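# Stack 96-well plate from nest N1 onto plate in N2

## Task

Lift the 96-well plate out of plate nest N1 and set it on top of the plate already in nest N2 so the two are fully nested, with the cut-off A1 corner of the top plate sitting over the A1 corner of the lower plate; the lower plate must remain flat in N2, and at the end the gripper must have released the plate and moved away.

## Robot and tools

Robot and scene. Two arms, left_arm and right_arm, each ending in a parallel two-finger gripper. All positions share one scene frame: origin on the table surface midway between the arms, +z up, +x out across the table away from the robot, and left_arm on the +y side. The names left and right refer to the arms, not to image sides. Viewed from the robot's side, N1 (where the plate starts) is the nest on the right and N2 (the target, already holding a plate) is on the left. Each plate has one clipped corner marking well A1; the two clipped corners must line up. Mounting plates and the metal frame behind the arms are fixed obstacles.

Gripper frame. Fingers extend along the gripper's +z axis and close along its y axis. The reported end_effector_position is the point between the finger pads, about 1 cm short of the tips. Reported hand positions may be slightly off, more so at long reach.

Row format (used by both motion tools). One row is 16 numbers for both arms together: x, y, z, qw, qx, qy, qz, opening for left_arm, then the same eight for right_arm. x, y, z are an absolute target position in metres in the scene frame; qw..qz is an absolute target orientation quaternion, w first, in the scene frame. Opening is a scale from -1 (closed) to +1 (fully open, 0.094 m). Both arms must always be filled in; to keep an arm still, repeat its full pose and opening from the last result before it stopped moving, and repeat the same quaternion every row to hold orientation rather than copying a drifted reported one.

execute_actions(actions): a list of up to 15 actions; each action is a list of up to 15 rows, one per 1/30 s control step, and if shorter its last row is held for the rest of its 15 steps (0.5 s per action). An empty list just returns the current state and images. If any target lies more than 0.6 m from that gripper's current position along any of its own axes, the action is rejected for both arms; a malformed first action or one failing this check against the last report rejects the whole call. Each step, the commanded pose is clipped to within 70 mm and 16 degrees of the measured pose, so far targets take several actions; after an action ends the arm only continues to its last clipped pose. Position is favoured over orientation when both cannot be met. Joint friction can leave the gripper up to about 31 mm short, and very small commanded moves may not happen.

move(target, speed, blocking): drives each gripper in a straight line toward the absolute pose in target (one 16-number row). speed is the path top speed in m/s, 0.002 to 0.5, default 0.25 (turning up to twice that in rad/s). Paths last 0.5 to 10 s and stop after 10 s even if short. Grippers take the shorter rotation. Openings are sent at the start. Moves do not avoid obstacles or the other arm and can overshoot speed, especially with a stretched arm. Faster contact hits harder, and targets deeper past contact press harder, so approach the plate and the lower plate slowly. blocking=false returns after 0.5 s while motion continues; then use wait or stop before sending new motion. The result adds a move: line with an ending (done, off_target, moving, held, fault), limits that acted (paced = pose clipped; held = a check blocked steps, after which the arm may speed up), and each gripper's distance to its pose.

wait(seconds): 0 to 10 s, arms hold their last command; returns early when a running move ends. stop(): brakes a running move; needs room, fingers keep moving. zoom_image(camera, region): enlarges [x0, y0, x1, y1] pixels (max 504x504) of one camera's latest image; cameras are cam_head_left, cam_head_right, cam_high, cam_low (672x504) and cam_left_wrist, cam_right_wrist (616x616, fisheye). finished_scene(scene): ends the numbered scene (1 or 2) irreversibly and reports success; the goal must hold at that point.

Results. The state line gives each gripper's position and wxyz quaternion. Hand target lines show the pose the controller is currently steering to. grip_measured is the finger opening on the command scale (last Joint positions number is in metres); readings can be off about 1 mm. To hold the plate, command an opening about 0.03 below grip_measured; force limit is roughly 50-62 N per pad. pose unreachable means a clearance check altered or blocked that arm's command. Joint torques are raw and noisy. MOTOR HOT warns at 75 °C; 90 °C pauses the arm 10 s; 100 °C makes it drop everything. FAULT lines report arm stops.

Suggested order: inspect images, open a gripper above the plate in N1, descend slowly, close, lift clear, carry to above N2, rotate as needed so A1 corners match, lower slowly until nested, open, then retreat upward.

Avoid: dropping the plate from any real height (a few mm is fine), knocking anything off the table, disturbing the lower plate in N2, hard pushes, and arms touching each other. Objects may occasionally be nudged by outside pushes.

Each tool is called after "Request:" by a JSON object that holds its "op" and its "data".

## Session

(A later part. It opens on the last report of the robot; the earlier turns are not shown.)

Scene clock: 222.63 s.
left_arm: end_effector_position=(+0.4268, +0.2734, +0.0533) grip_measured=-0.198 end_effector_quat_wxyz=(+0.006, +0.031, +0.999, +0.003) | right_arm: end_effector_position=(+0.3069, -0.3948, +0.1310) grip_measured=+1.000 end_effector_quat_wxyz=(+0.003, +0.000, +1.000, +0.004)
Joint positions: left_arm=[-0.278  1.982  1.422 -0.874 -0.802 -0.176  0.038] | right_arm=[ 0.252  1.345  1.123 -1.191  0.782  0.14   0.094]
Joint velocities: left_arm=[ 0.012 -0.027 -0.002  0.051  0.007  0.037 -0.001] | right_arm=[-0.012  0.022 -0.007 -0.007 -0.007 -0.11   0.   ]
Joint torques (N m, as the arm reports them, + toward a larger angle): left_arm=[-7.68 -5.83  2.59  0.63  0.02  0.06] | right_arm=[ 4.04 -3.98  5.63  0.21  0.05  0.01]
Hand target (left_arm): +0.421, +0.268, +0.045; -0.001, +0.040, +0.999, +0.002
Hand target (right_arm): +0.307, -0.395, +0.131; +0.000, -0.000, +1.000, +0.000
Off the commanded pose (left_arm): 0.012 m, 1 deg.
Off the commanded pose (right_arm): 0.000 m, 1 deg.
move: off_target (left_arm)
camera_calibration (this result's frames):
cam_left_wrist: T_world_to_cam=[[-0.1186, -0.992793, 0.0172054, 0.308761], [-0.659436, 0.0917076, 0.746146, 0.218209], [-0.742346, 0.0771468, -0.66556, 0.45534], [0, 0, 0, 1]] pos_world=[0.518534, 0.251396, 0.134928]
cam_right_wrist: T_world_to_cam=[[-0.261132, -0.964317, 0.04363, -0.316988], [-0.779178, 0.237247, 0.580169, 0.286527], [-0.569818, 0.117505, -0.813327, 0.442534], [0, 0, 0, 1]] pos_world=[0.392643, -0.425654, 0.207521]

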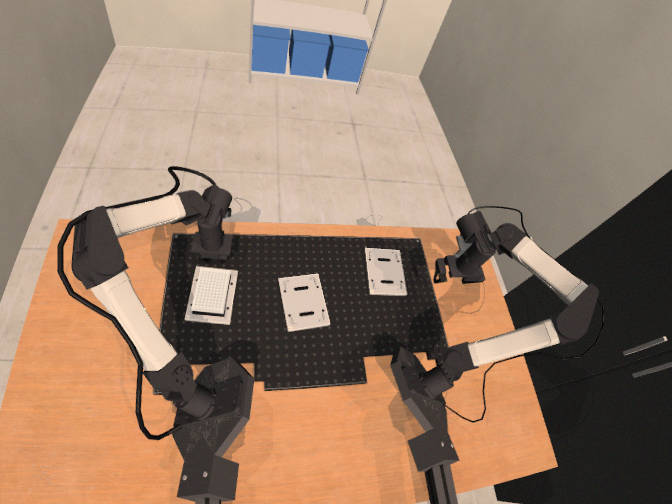

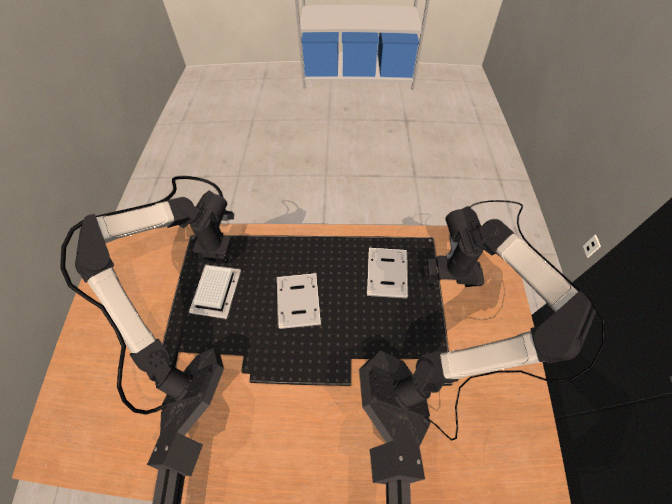

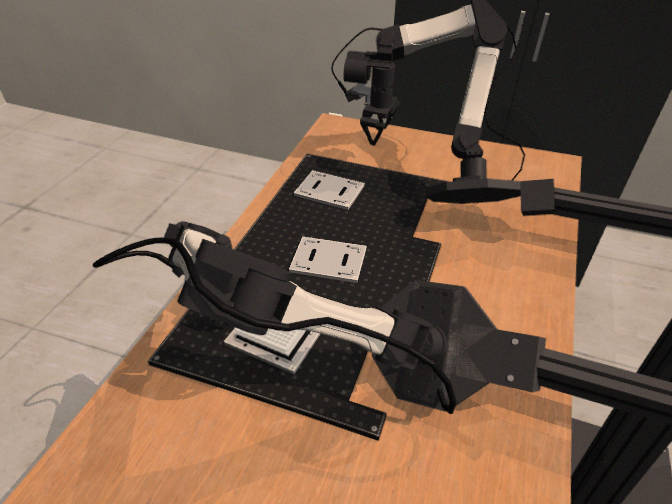

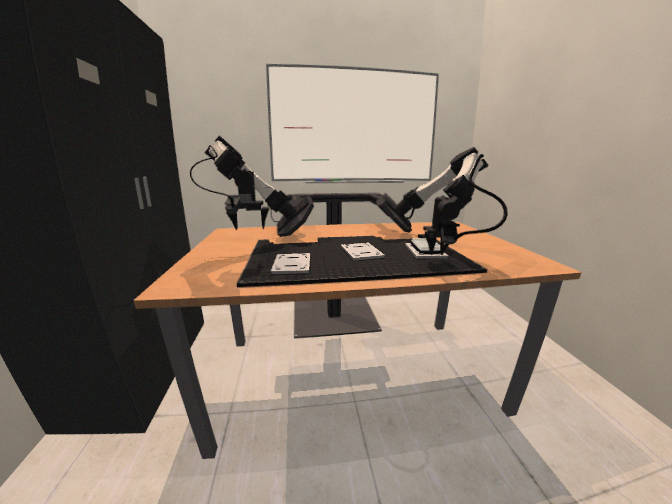

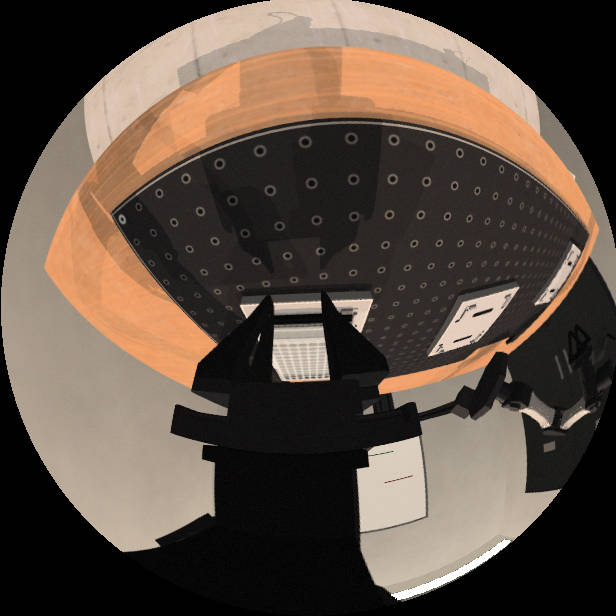

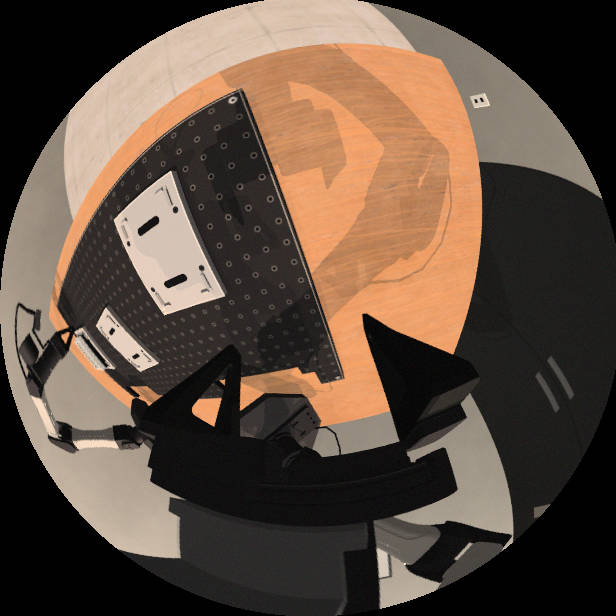

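Request:
{"op": "move", "data": {"target": [0.398,0.270,0.047,0,0.045,0.999,0,-0.2,0.307,-0.395,0.131,0,0,1,0,1], "speed": 0.015}}

Request:
{"op": "zoom_image", "data": {"camera": "cam_head_right", "region": [180,255,260,325]}}

Request:
{"op": "move", "data": {"target": [0.392,0.270,0.047,0,0.045,0.999,0,-0.2,0.307,-0.395,0.131,0,0,1,0,1], "speed": 0.01}}

Request:
{"op": "zoom_image", "data": {"camera": "cam_head_right", "region": [180,255,260,325]}}

Scene clock: 230.30 s.
left_arm: end_effector_position=(+0.4057, +0.2711, +0.0460) grip_measured=-0.198 end_effector_quat_wxyz=(+0.003, +0.037, +0.999, +0.004) | right_arm: end_effector_position=(+0.3069, -0.3948, +0.1310) grip_measured=+1.000 end_effector_quat_wxyz=(+0.003, +0.000, +1.000, +0.004)
Joint positions: left_arm=[-0.278  1.94   1.31  -0.814 -0.802 -0.172  0.038] | right_arm=[ 0.252  1.345  1.123 -1.191  0.782  0.14   0.094]
Joint velocities: left_arm=[ 0.002 -0.002 -0.007  0.007  0.037 -0.051  0.   ] | right_arm=[-0.007 -0.002 -0.002 -0.037  0.022  0.022  0.   ]
Joint torques (N m, as the arm reports them, + toward a larger angle): left_arm=[-8.11 -7.46  1.93  0.44  0.04  0.01] | right_arm=[ 4.03 -3.99  5.64  0.21  0.05  0.01]
Hand target (left_arm): +0.398, +0.270, +0.046; -0.000, +0.045, +0.999, +0.000
Hand target (right_arm): +0.307, -0.395, +0.131; +0.000, -0.000, +1.000, +0.000
Off the commanded pose (left_arm): 0.008 m, 1 deg.
Off the commanded pose (right_arm): 0.000 m, 1 deg.
move: done
camera_calibration (this result's frames):
cam_left_wrist: T_world_to_cam=[[-0.129812, -0.991406, 0.0162383, 0.308337], [-0.652897, 0.0977911, 0.751107, 0.205429], [-0.74624, 0.0869008, -0.65998, 0.433666], [0, 0, 0, 1]] pos_world=[0.497769, 0.247912, 0.126904]
cam_right_wrist: T_world_to_cam=[[-0.261132, -0.964317, 0.04363, -0.316988], [-0.779178, 0.237247, 0.580169, 0.286527], [-0.569818, 0.117505, -0.813327, 0.442534], [0, 0, 0, 1]] pos_world=[0.392643, -0.425654, 0.207521]

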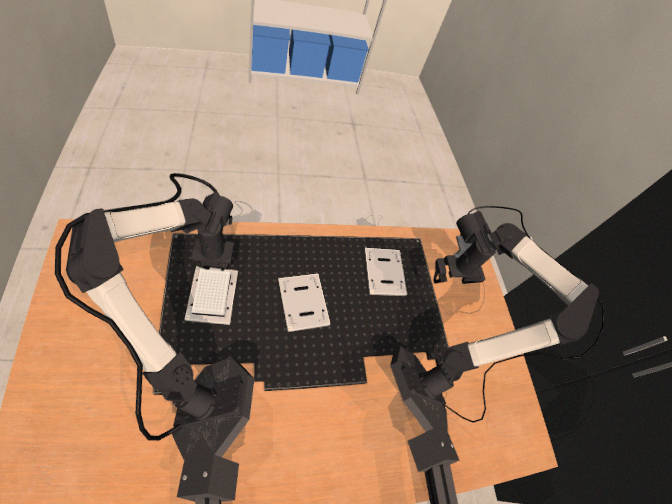

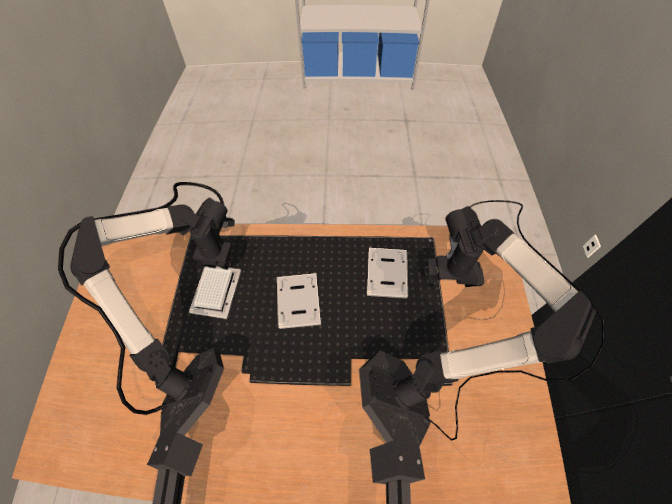

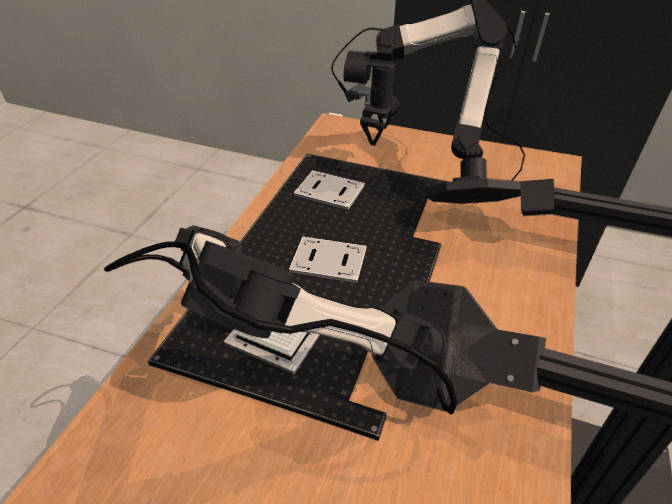

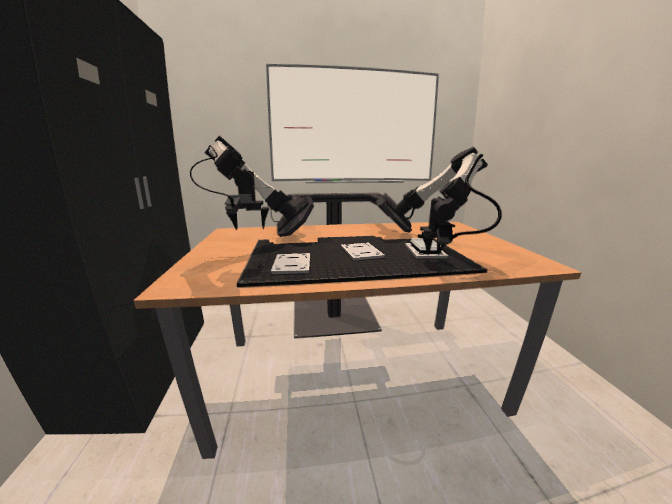

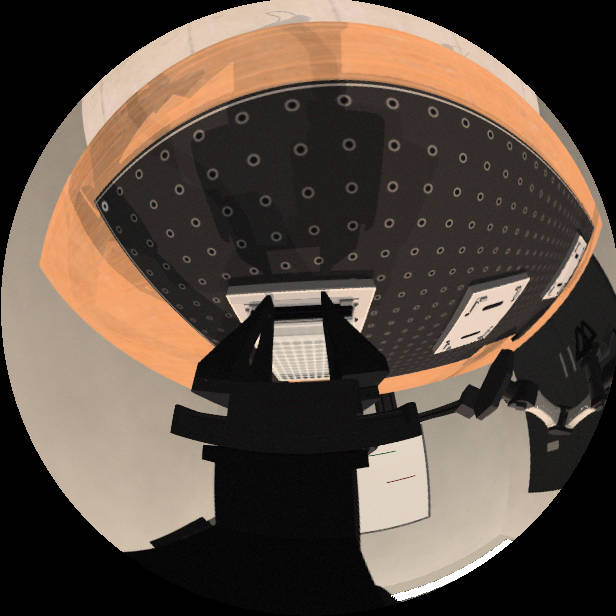

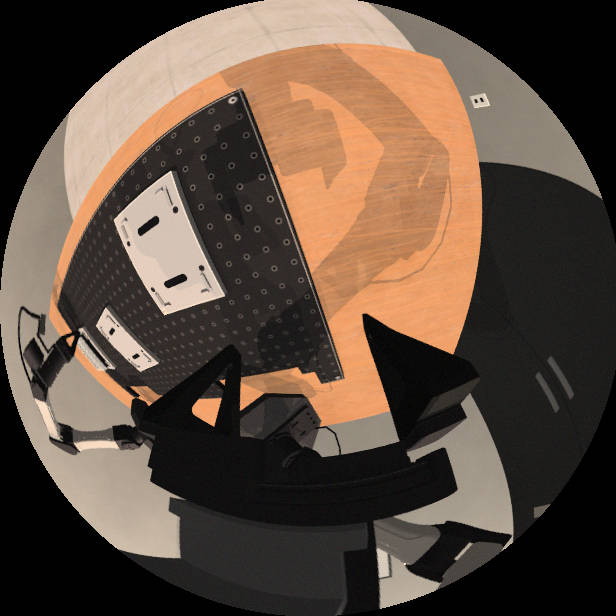

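Region (180, 255, 260, 325) of cam_head_right's 672x504 image, scaled by 6.300, with more detail than that image has; it fills the top 441 rows of this view, and the rest is white.

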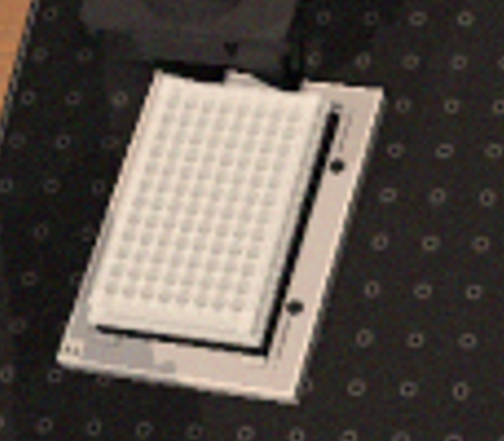

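Scene clock: 231.90 s.
left_arm: end_effector_position=(+0.4053, +0.2712, +0.0473) grip_measured=-0.198 end_effector_quat_wxyz=(+0.011, +0.030, +0.999, +0.002) | right_arm: end_effector_position=(+0.3069, -0.3948, +0.1310) grip_measured=+1.000 end_effector_quat_wxyz=(+0.003, +0.000, +1.000, +0.004)
Joint positions: left_arm=[-0.281  1.921  1.285 -0.785 -0.802 -0.172  0.038] | right_arm=[ 0.252  1.345  1.123 -1.191  0.782  0.14   0.094]
Joint velocities: left_arm=[ 0.002 -0.017 -0.012 -0.095 -0.022 -0.007 -0.   ] | right_arm=[ 0.002  0.002 -0.002 -0.007 -0.037  0.022  0.   ]
Joint torques (N m, as the arm reports them, + toward a larger angle): left_arm=[-8.06 -7.25  1.63  0.23  0.04 -0.03] | right_arm=[ 4.04 -3.99  5.64  0.21  0.05  0.01]
Hand target (left_arm): +0.392, +0.270, +0.047; -0.000, +0.045, +0.999, +0.000
Hand target (right_arm): +0.307, -0.395, +0.131; +0.000, -0.000, +1.000, +0.000
Off the commanded pose (left_arm): 0.013 m, 2 deg.
Off the commanded pose (right_arm): 0.000 m, 1 deg.
move: off_target (left_arm)
camera_calibration (this result's frames):
cam_left_wrist: T_world_to_cam=[[-0.116036, -0.993074, 0.0184388, 0.3031], [-0.66701, 0.0916656, 0.739388, 0.212116], [-0.735957, 0.0734968, -0.673027, 0.434303], [0, 0, 0, 1]] pos_world=[0.496283, 0.249637, 0.129872]
cam_right_wrist: T_world_to_cam=[[-0.261132, -0.964317, 0.04363, -0.316988], [-0.779178, 0.237247, 0.580169, 0.286527], [-0.569818, 0.117505, -0.813327, 0.442534], [0, 0, 0, 1]] pos_world=[0.392643, -0.425654, 0.207521]

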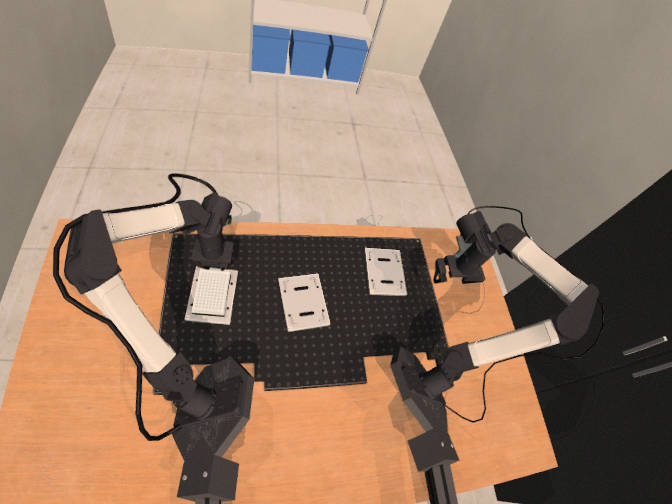

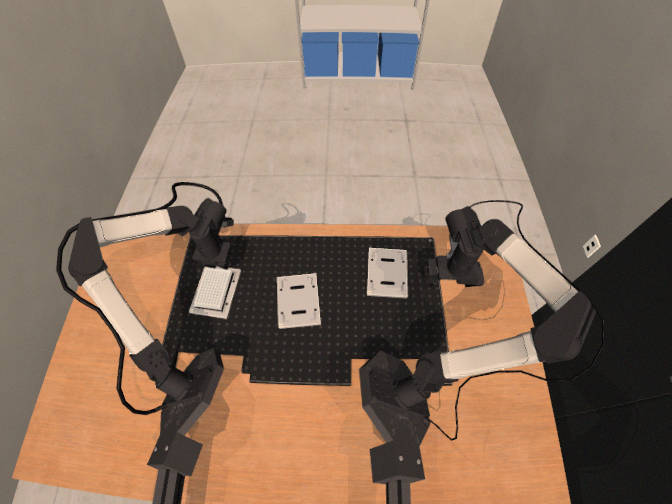

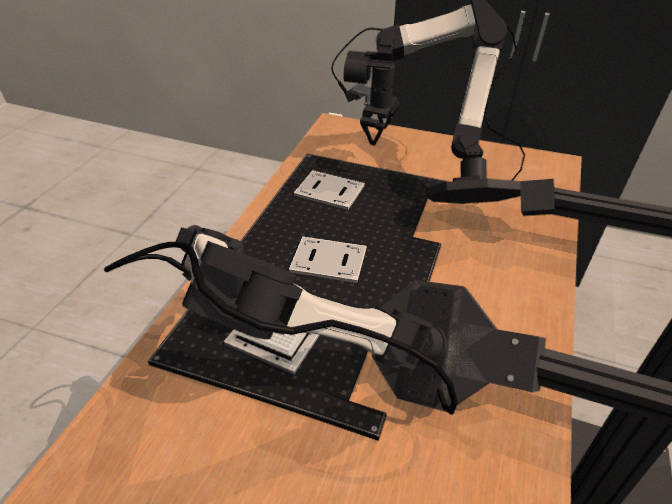

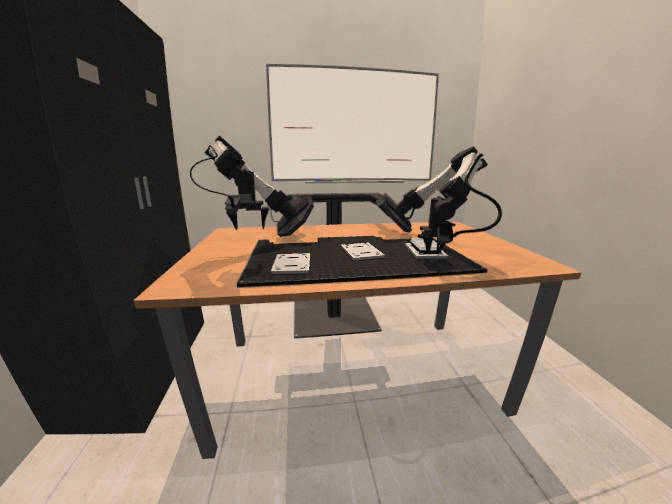

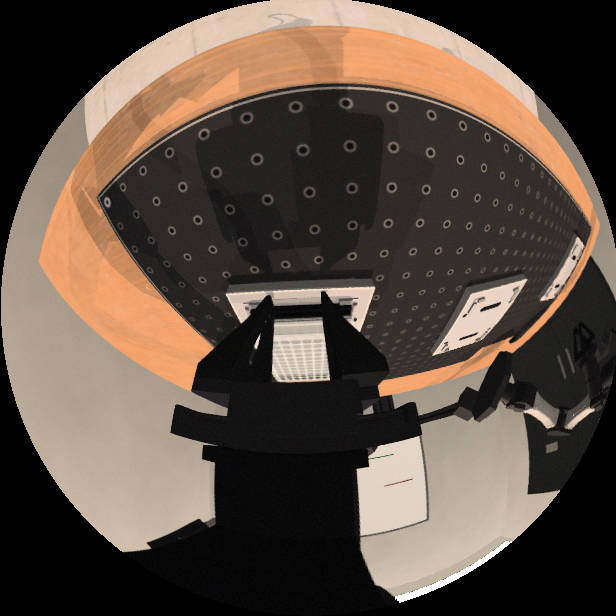

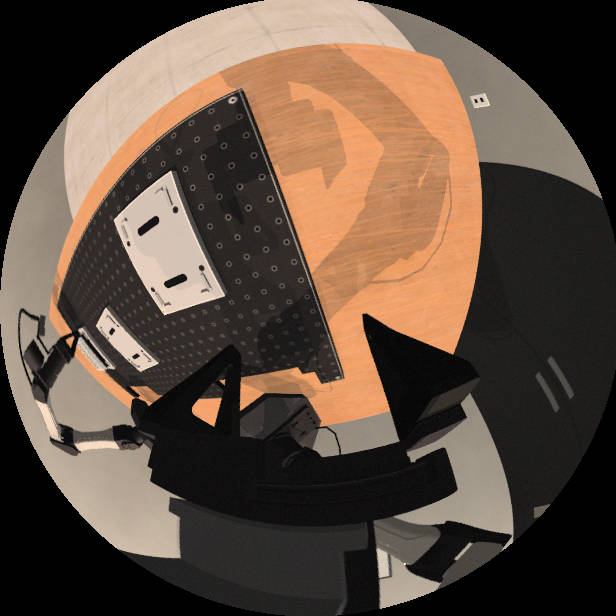

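Region (180, 255, 260, 325) of cam_head_right's 672x504 image, scaled by 6.300, with more detail than that image has; it fills the top 441 rows of this view, and the rest is white.

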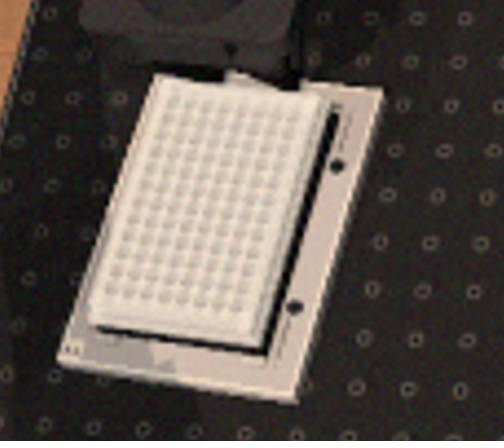

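It dropped in and locked. Backing off.

Request:
{"op": "move", "data": {"target": [0.44,0.270,0.047,0.01,0.04,0.999,0,-0.2,0.307,-0.395,0.131,0,0,1,0,1], "speed": 0.04}}

Request:
{"op": "move", "data": {"target": [0.44,0.30,0.13,0,0.04,0.999,0,-0.2,0.307,-0.395,0.131,0,0,1,0,1]}}

Request:
{"op": "move", "data": {"target": [0.27,0.41,0.14,0,0.04,0.999,0,1,0.307,-0.395,0.131,0,0,1,0,1]}}

Request:
{"op": "zoom_image", "data": {"camera": "cam_left_wrist", "region": [300,80,520,300]}}

Request:
{"op": "zoom_image", "data": {"camera": "cam_head_right", "region": [180,255,260,325]}}

Request:
{"op": "zoom_image", "data": {"camera": "cam_low", "region": [395,225,455,270]}}

Scene clock: 239.73 s.
left_arm: end_effector_position=(+0.4402, +0.2711, +0.0519) grip_measured=-0.198 end_effector_quat_wxyz=(+0.021, +0.030, +0.999, +0.001) | right_arm: end_effector_position=(+0.3069, -0.3948, +0.1310) grip_measured=+1.000 end_effector_quat_wxyz=(+0.003, +0.000, +1.000, +0.004)
Joint positions: left_arm=[-0.274  2.     1.449 -0.835 -0.802 -0.143  0.038] | right_arm=[ 0.252  1.345  1.123 -1.191  0.782  0.14   0.094]
Joint velocities: left_arm=[-0.007 -0.002 -0.007 -0.007  0.007  0.007 -0.   ] | right_arm=[-0.027  0.007 -0.007 -0.022 -0.022  0.066  0.   ]
Joint torques (N m, as the arm reports them, + toward a larger angle): left_arm=[-7.64 -5.32  6.15  0.25  0.03  0.07] | right_arm=[ 4.04 -3.98  5.66  0.21  0.05  0.01]
Hand target (left_arm): +0.440, +0.270, +0.048; +0.011, +0.040, +0.999, +0.000
Hand target (right_arm): +0.307, -0.395, +0.131; +0.000, -0.000, +1.000, +0.000
Off the commanded pose (left_arm): 0.005 m, 2 deg.
Off the commanded pose (right_arm): 0.000 m, 1 deg.
move: done
camera_calibration (this result's frames):
cam_left_wrist: T_world_to_cam=[[-0.116243, -0.993034, 0.0192411, 0.306977], [-0.680992, 0.0937878, 0.72626, 0.238277], [-0.723006, 0.0713196, -0.687151, 0.458708], [0, 0, 0, 1]] pos_world=[0.529597, 0.249777, 0.136244]
cam_right_wrist: T_world_to_cam=[[-0.261132, -0.964317, 0.04363, -0.316988], [-0.779178, 0.237247, 0.580169, 0.286527], [-0.569818, 0.117505, -0.813327, 0.442534], [0, 0, 0, 1]] pos_world=[0.392643, -0.425654, 0.207521]

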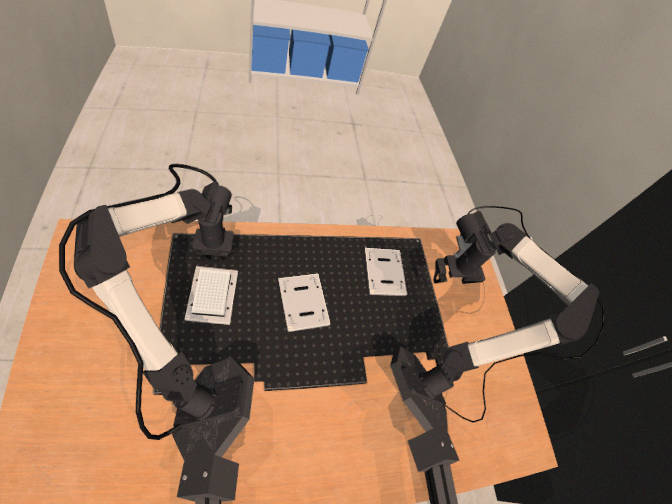

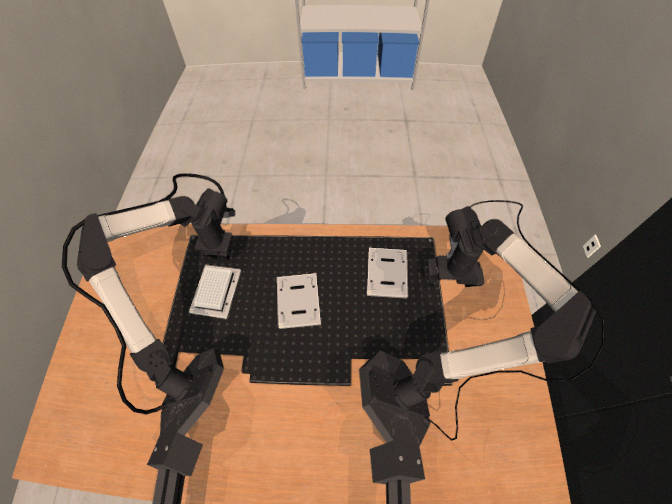

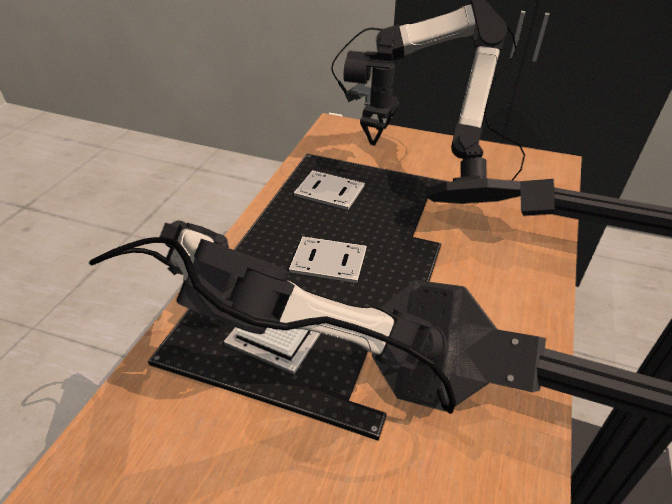

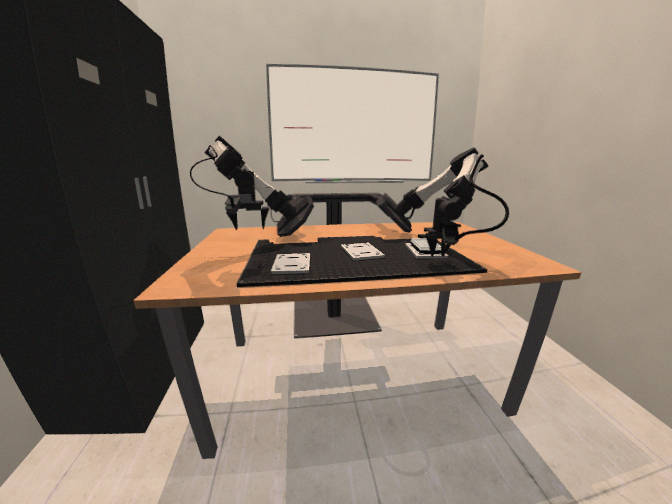

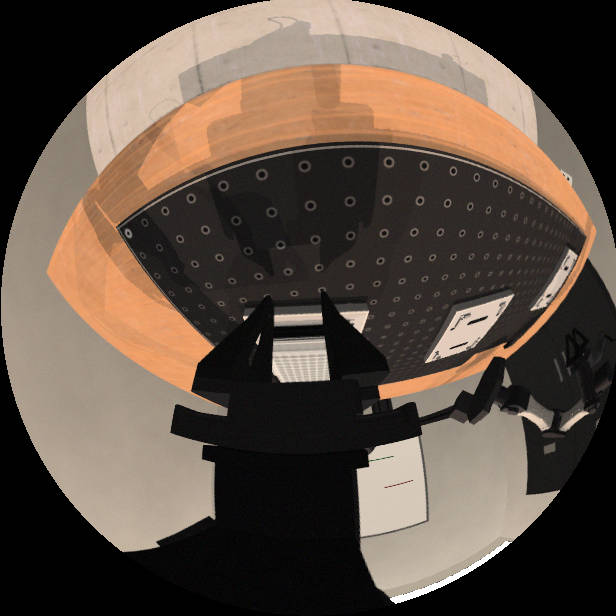

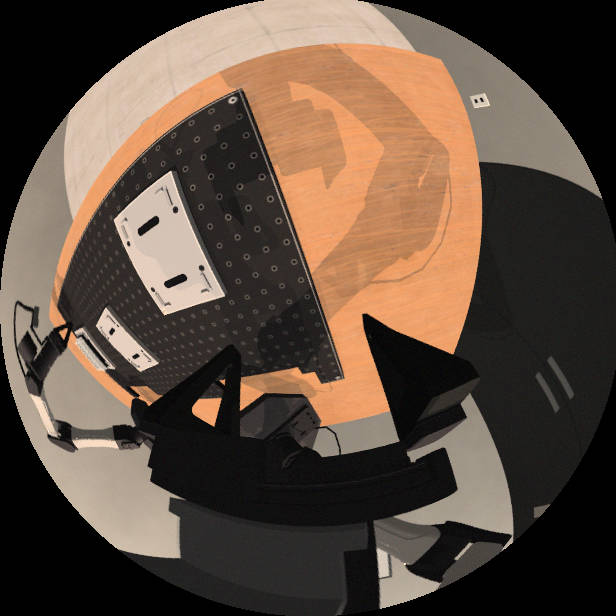

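Scene clock: 240.87 s.
left_arm: end_effector_position=(+0.4372, +0.2990, +0.1263) grip_measured=-0.198 end_effector_quat_wxyz=(+0.002, +0.044, +0.999, +0.001) | right_arm: end_effector_position=(+0.3069, -0.3948, +0.1310) grip_measured=+1.000 end_effector_quat_wxyz=(+0.003, +0.000, +1.000, +0.004)
Joint positions: left_arm=[-0.364  1.951  1.671 -1.252 -0.802 -0.28   0.038] | right_arm=[ 0.252  1.345  1.123 -1.191  0.782  0.14   0.094]
Joint velocities: left_arm=[-0.012  0.002 -0.007 -0.037  0.081 -0.007  0.001] | right_arm=[ 0.007 -0.012 -0.007 -0.007 -0.037 -0.022  0.   ]
Joint torques (N m, as the arm reports them, + toward a larger angle): left_arm=[-8.29 -6.01  6.27  0.15  0.01 -0.15] | right_arm=[ 4.04 -3.98  5.65  0.2   0.06  0.  ]
Hand target (left_arm): +0.439, +0.300, +0.129; +0.001, +0.040, +0.999, -0.001
Hand target (right_arm): +0.307, -0.395, +0.131; +0.000, -0.000, +1.000, +0.000
Off the commanded pose (left_arm): 0.005 m, 1 deg.
Off the commanded pose (right_arm): 0.000 m, 1 deg.
move: done
camera_calibration (this result's frames):
cam_left_wrist: T_world_to_cam=[[-0.144752, -0.989205, 0.0227948, 0.34379], [-0.649728, 0.1124, 0.751811, 0.15712], [-0.746257, 0.0940154, -0.658985, 0.505406], [0, 0, 0, 1]] pos_world=[0.529012, 0.274903, 0.207094]
cam_right_wrist: T_world_to_cam=[[-0.261132, -0.964317, 0.04363, -0.316988], [-0.779178, 0.237247, 0.580169, 0.286527], [-0.569818, 0.117505, -0.813327, 0.442534], [0, 0, 0, 1]] pos_world=[0.392643, -0.425654, 0.207521]

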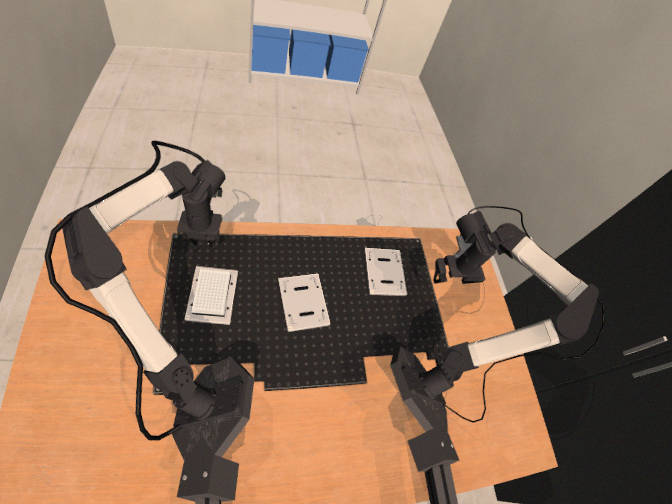

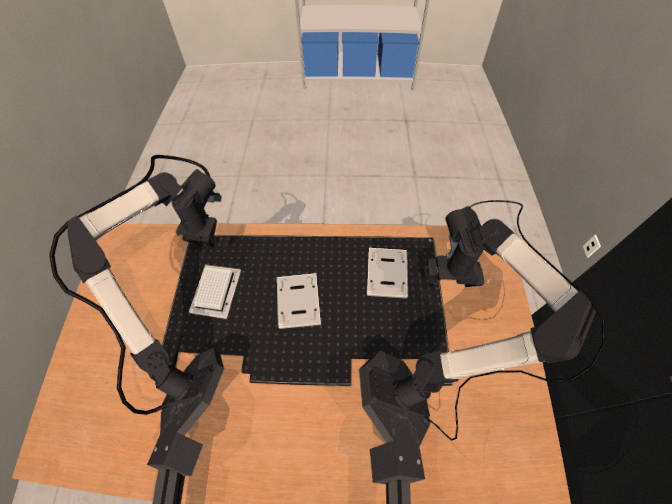

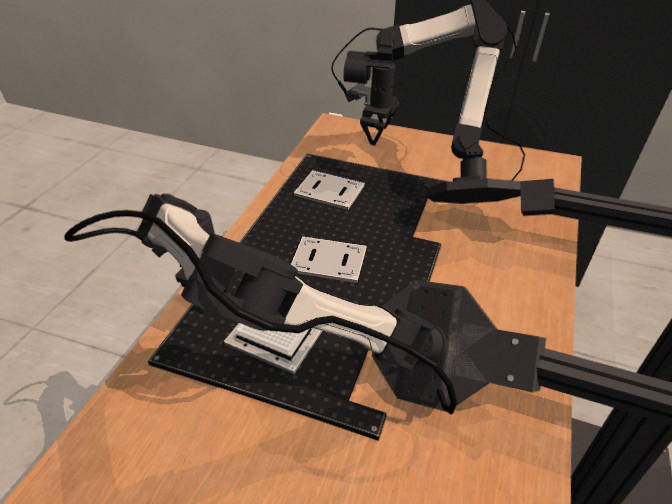

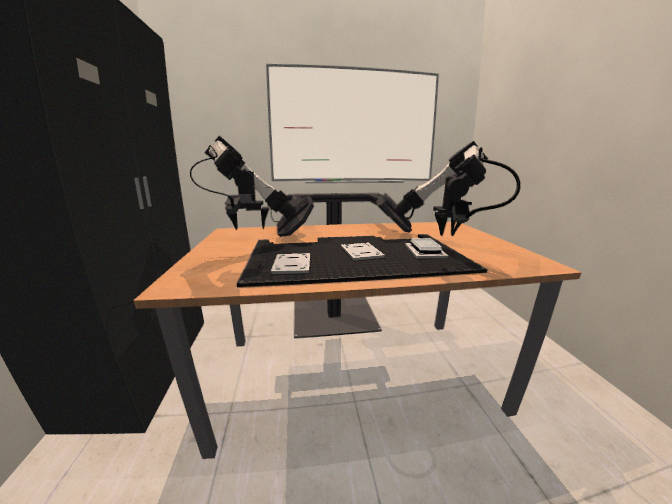

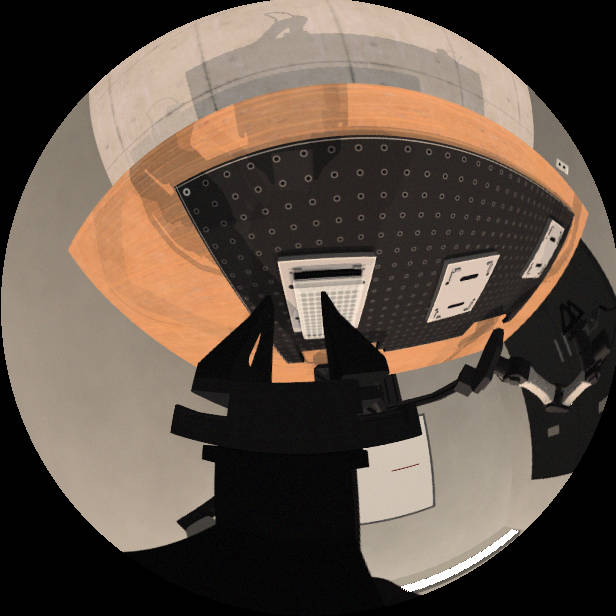

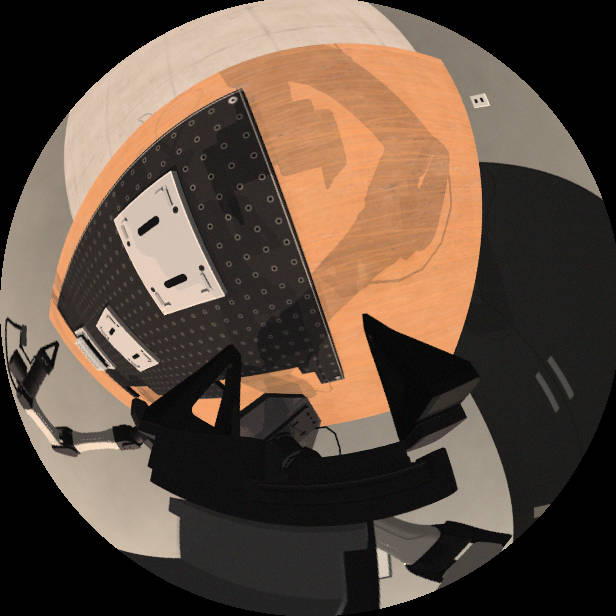

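Scene clock: 242.20 s.
left_arm: end_effector_position=(+0.2801, +0.4124, +0.1403) grip_measured=+1.000 end_effector_quat_wxyz=(+0.012, +0.026, +1.000, +0.004) | right_arm: end_effector_position=(+0.3069, -0.3948, +0.1310) grip_measured=+1.000 end_effector_quat_wxyz=(+0.003, +0.000, +1.000, +0.004)
Joint positions: left_arm=[-0.242  1.173  1.039 -1.248 -0.8   -0.125  0.094] | right_arm=[ 0.252  1.345  1.123 -1.191  0.782  0.14   0.094]
Joint velocities: left_arm=[-0.007 -0.002 -0.002 -0.037  0.007  0.007  0.   ] | right_arm=[-0.007  0.007  0.007 -0.037  0.022 -0.037  0.   ]
Joint torques (N m, as the arm reports them, + toward a larger angle): left_arm=[-2.18 -3.54  2.85  0.24  0.07  0.04] | right_arm=[ 4.04 -3.99  5.65  0.21  0.05  0.  ]
Hand target (left_arm): +0.270, +0.410, +0.136; -0.001, +0.040, +0.999, +0.002
Hand target (right_arm): +0.307, -0.395, +0.131; +0.000, -0.000, +1.000, +0.000
Off the commanded pose (left_arm): 0.010 m, 2 deg.
Off the commanded pose (right_arm): 0.000 m, 1 deg.
move: done
camera_calibration (this result's frames):
cam_left_wrist: T_world_to_cam=[[-0.108398, -0.994008, 0.0140735, 0.425915], [-0.668642, 0.0833776, 0.738895, 0.0508343], [-0.735641, 0.0706844, -0.673673, 0.395523], [0, 0, 0, 1]] pos_world=[0.371121, 0.391167, 0.222898]
cam_right_wrist: T_world_to_cam=[[-0.261132, -0.964317, 0.04363, -0.316988], [-0.779178, 0.237247, 0.580169, 0.286527], [-0.569818, 0.117505, -0.813327, 0.442534], [0, 0, 0, 1]] pos_world=[0.392643, -0.425654, 0.207521]

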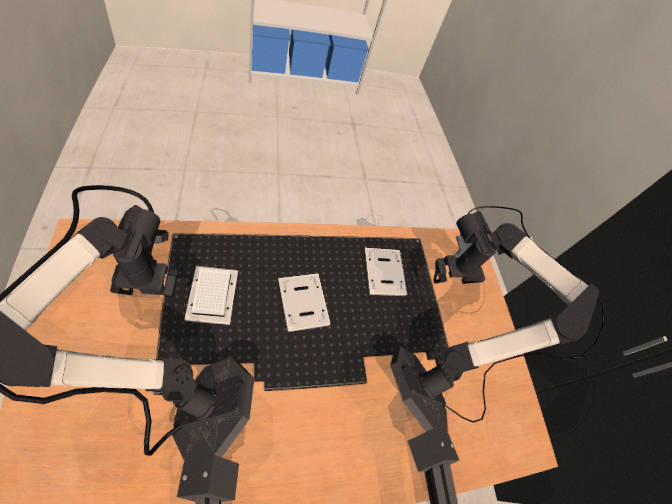

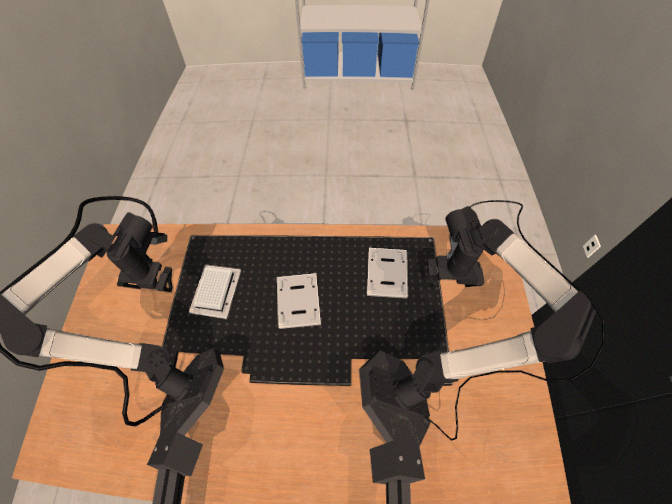

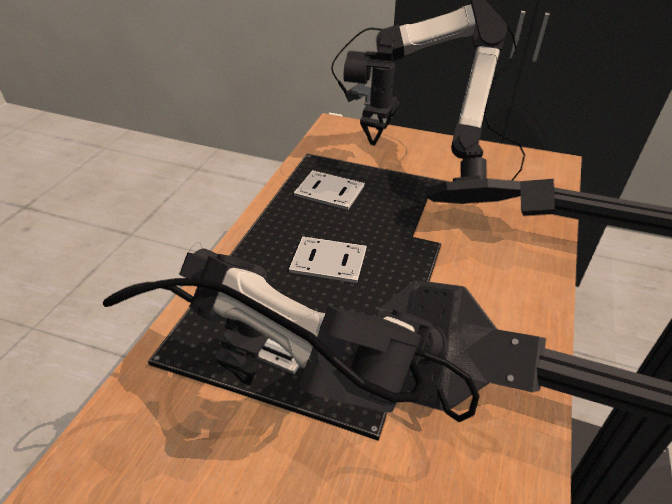

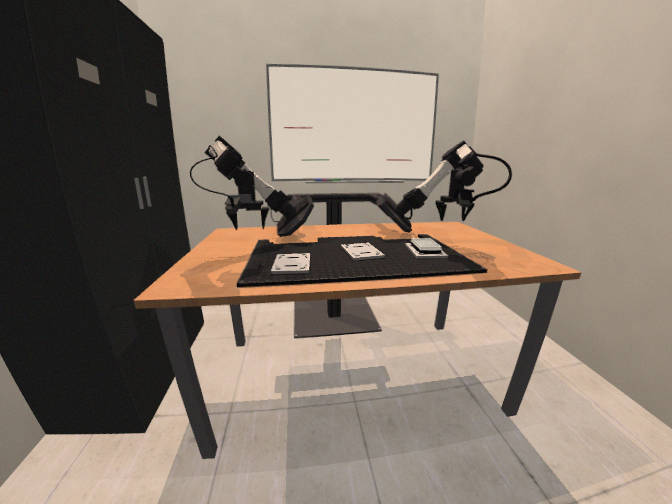

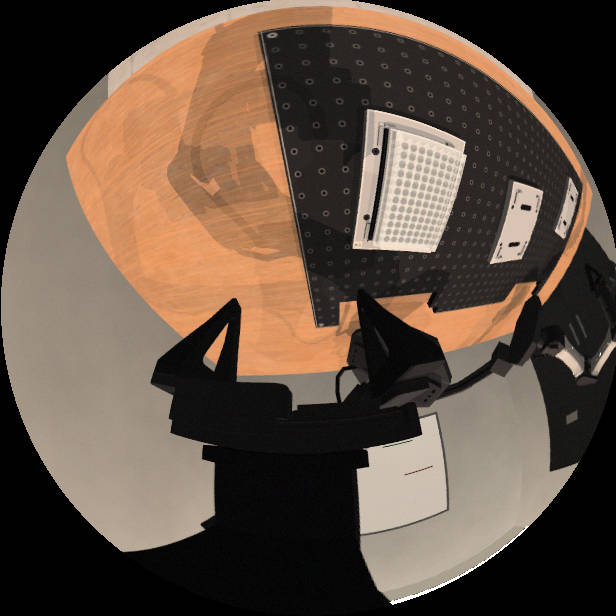

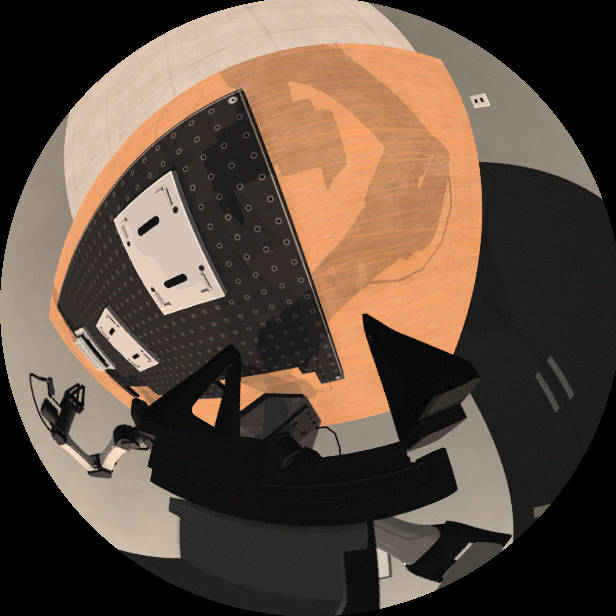

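Region (300, 80, 520, 300) of cam_left_wrist's 616x616 image, scaled by 2.291, with more detail than that image has.

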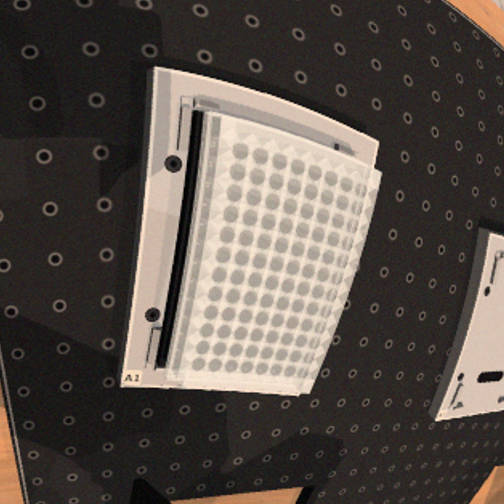

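Region (180, 255, 260, 325) of cam_head_right's 672x504 image, scaled by 6.300, with more detail than that image has; it fills the top 441 rows of this view, and the rest is white.

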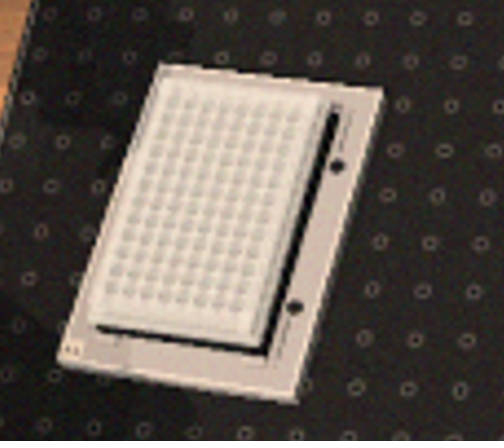

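Region (395, 225, 455, 270) of cam_low's 672x504 image, scaled by 8.400, with more detail than that image has; it fills the top 378 rows of this view, and the rest is white.

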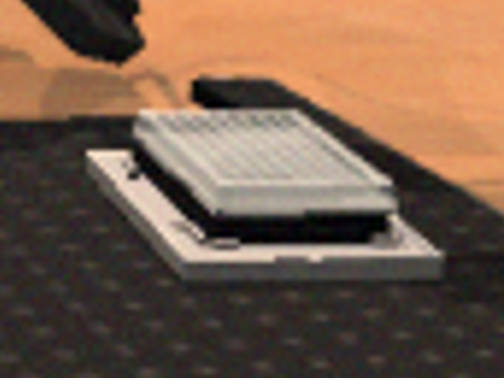

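Request:
{"op": "finished_scene", "data": {"scene": 2}}

The scene is finished: the task was done.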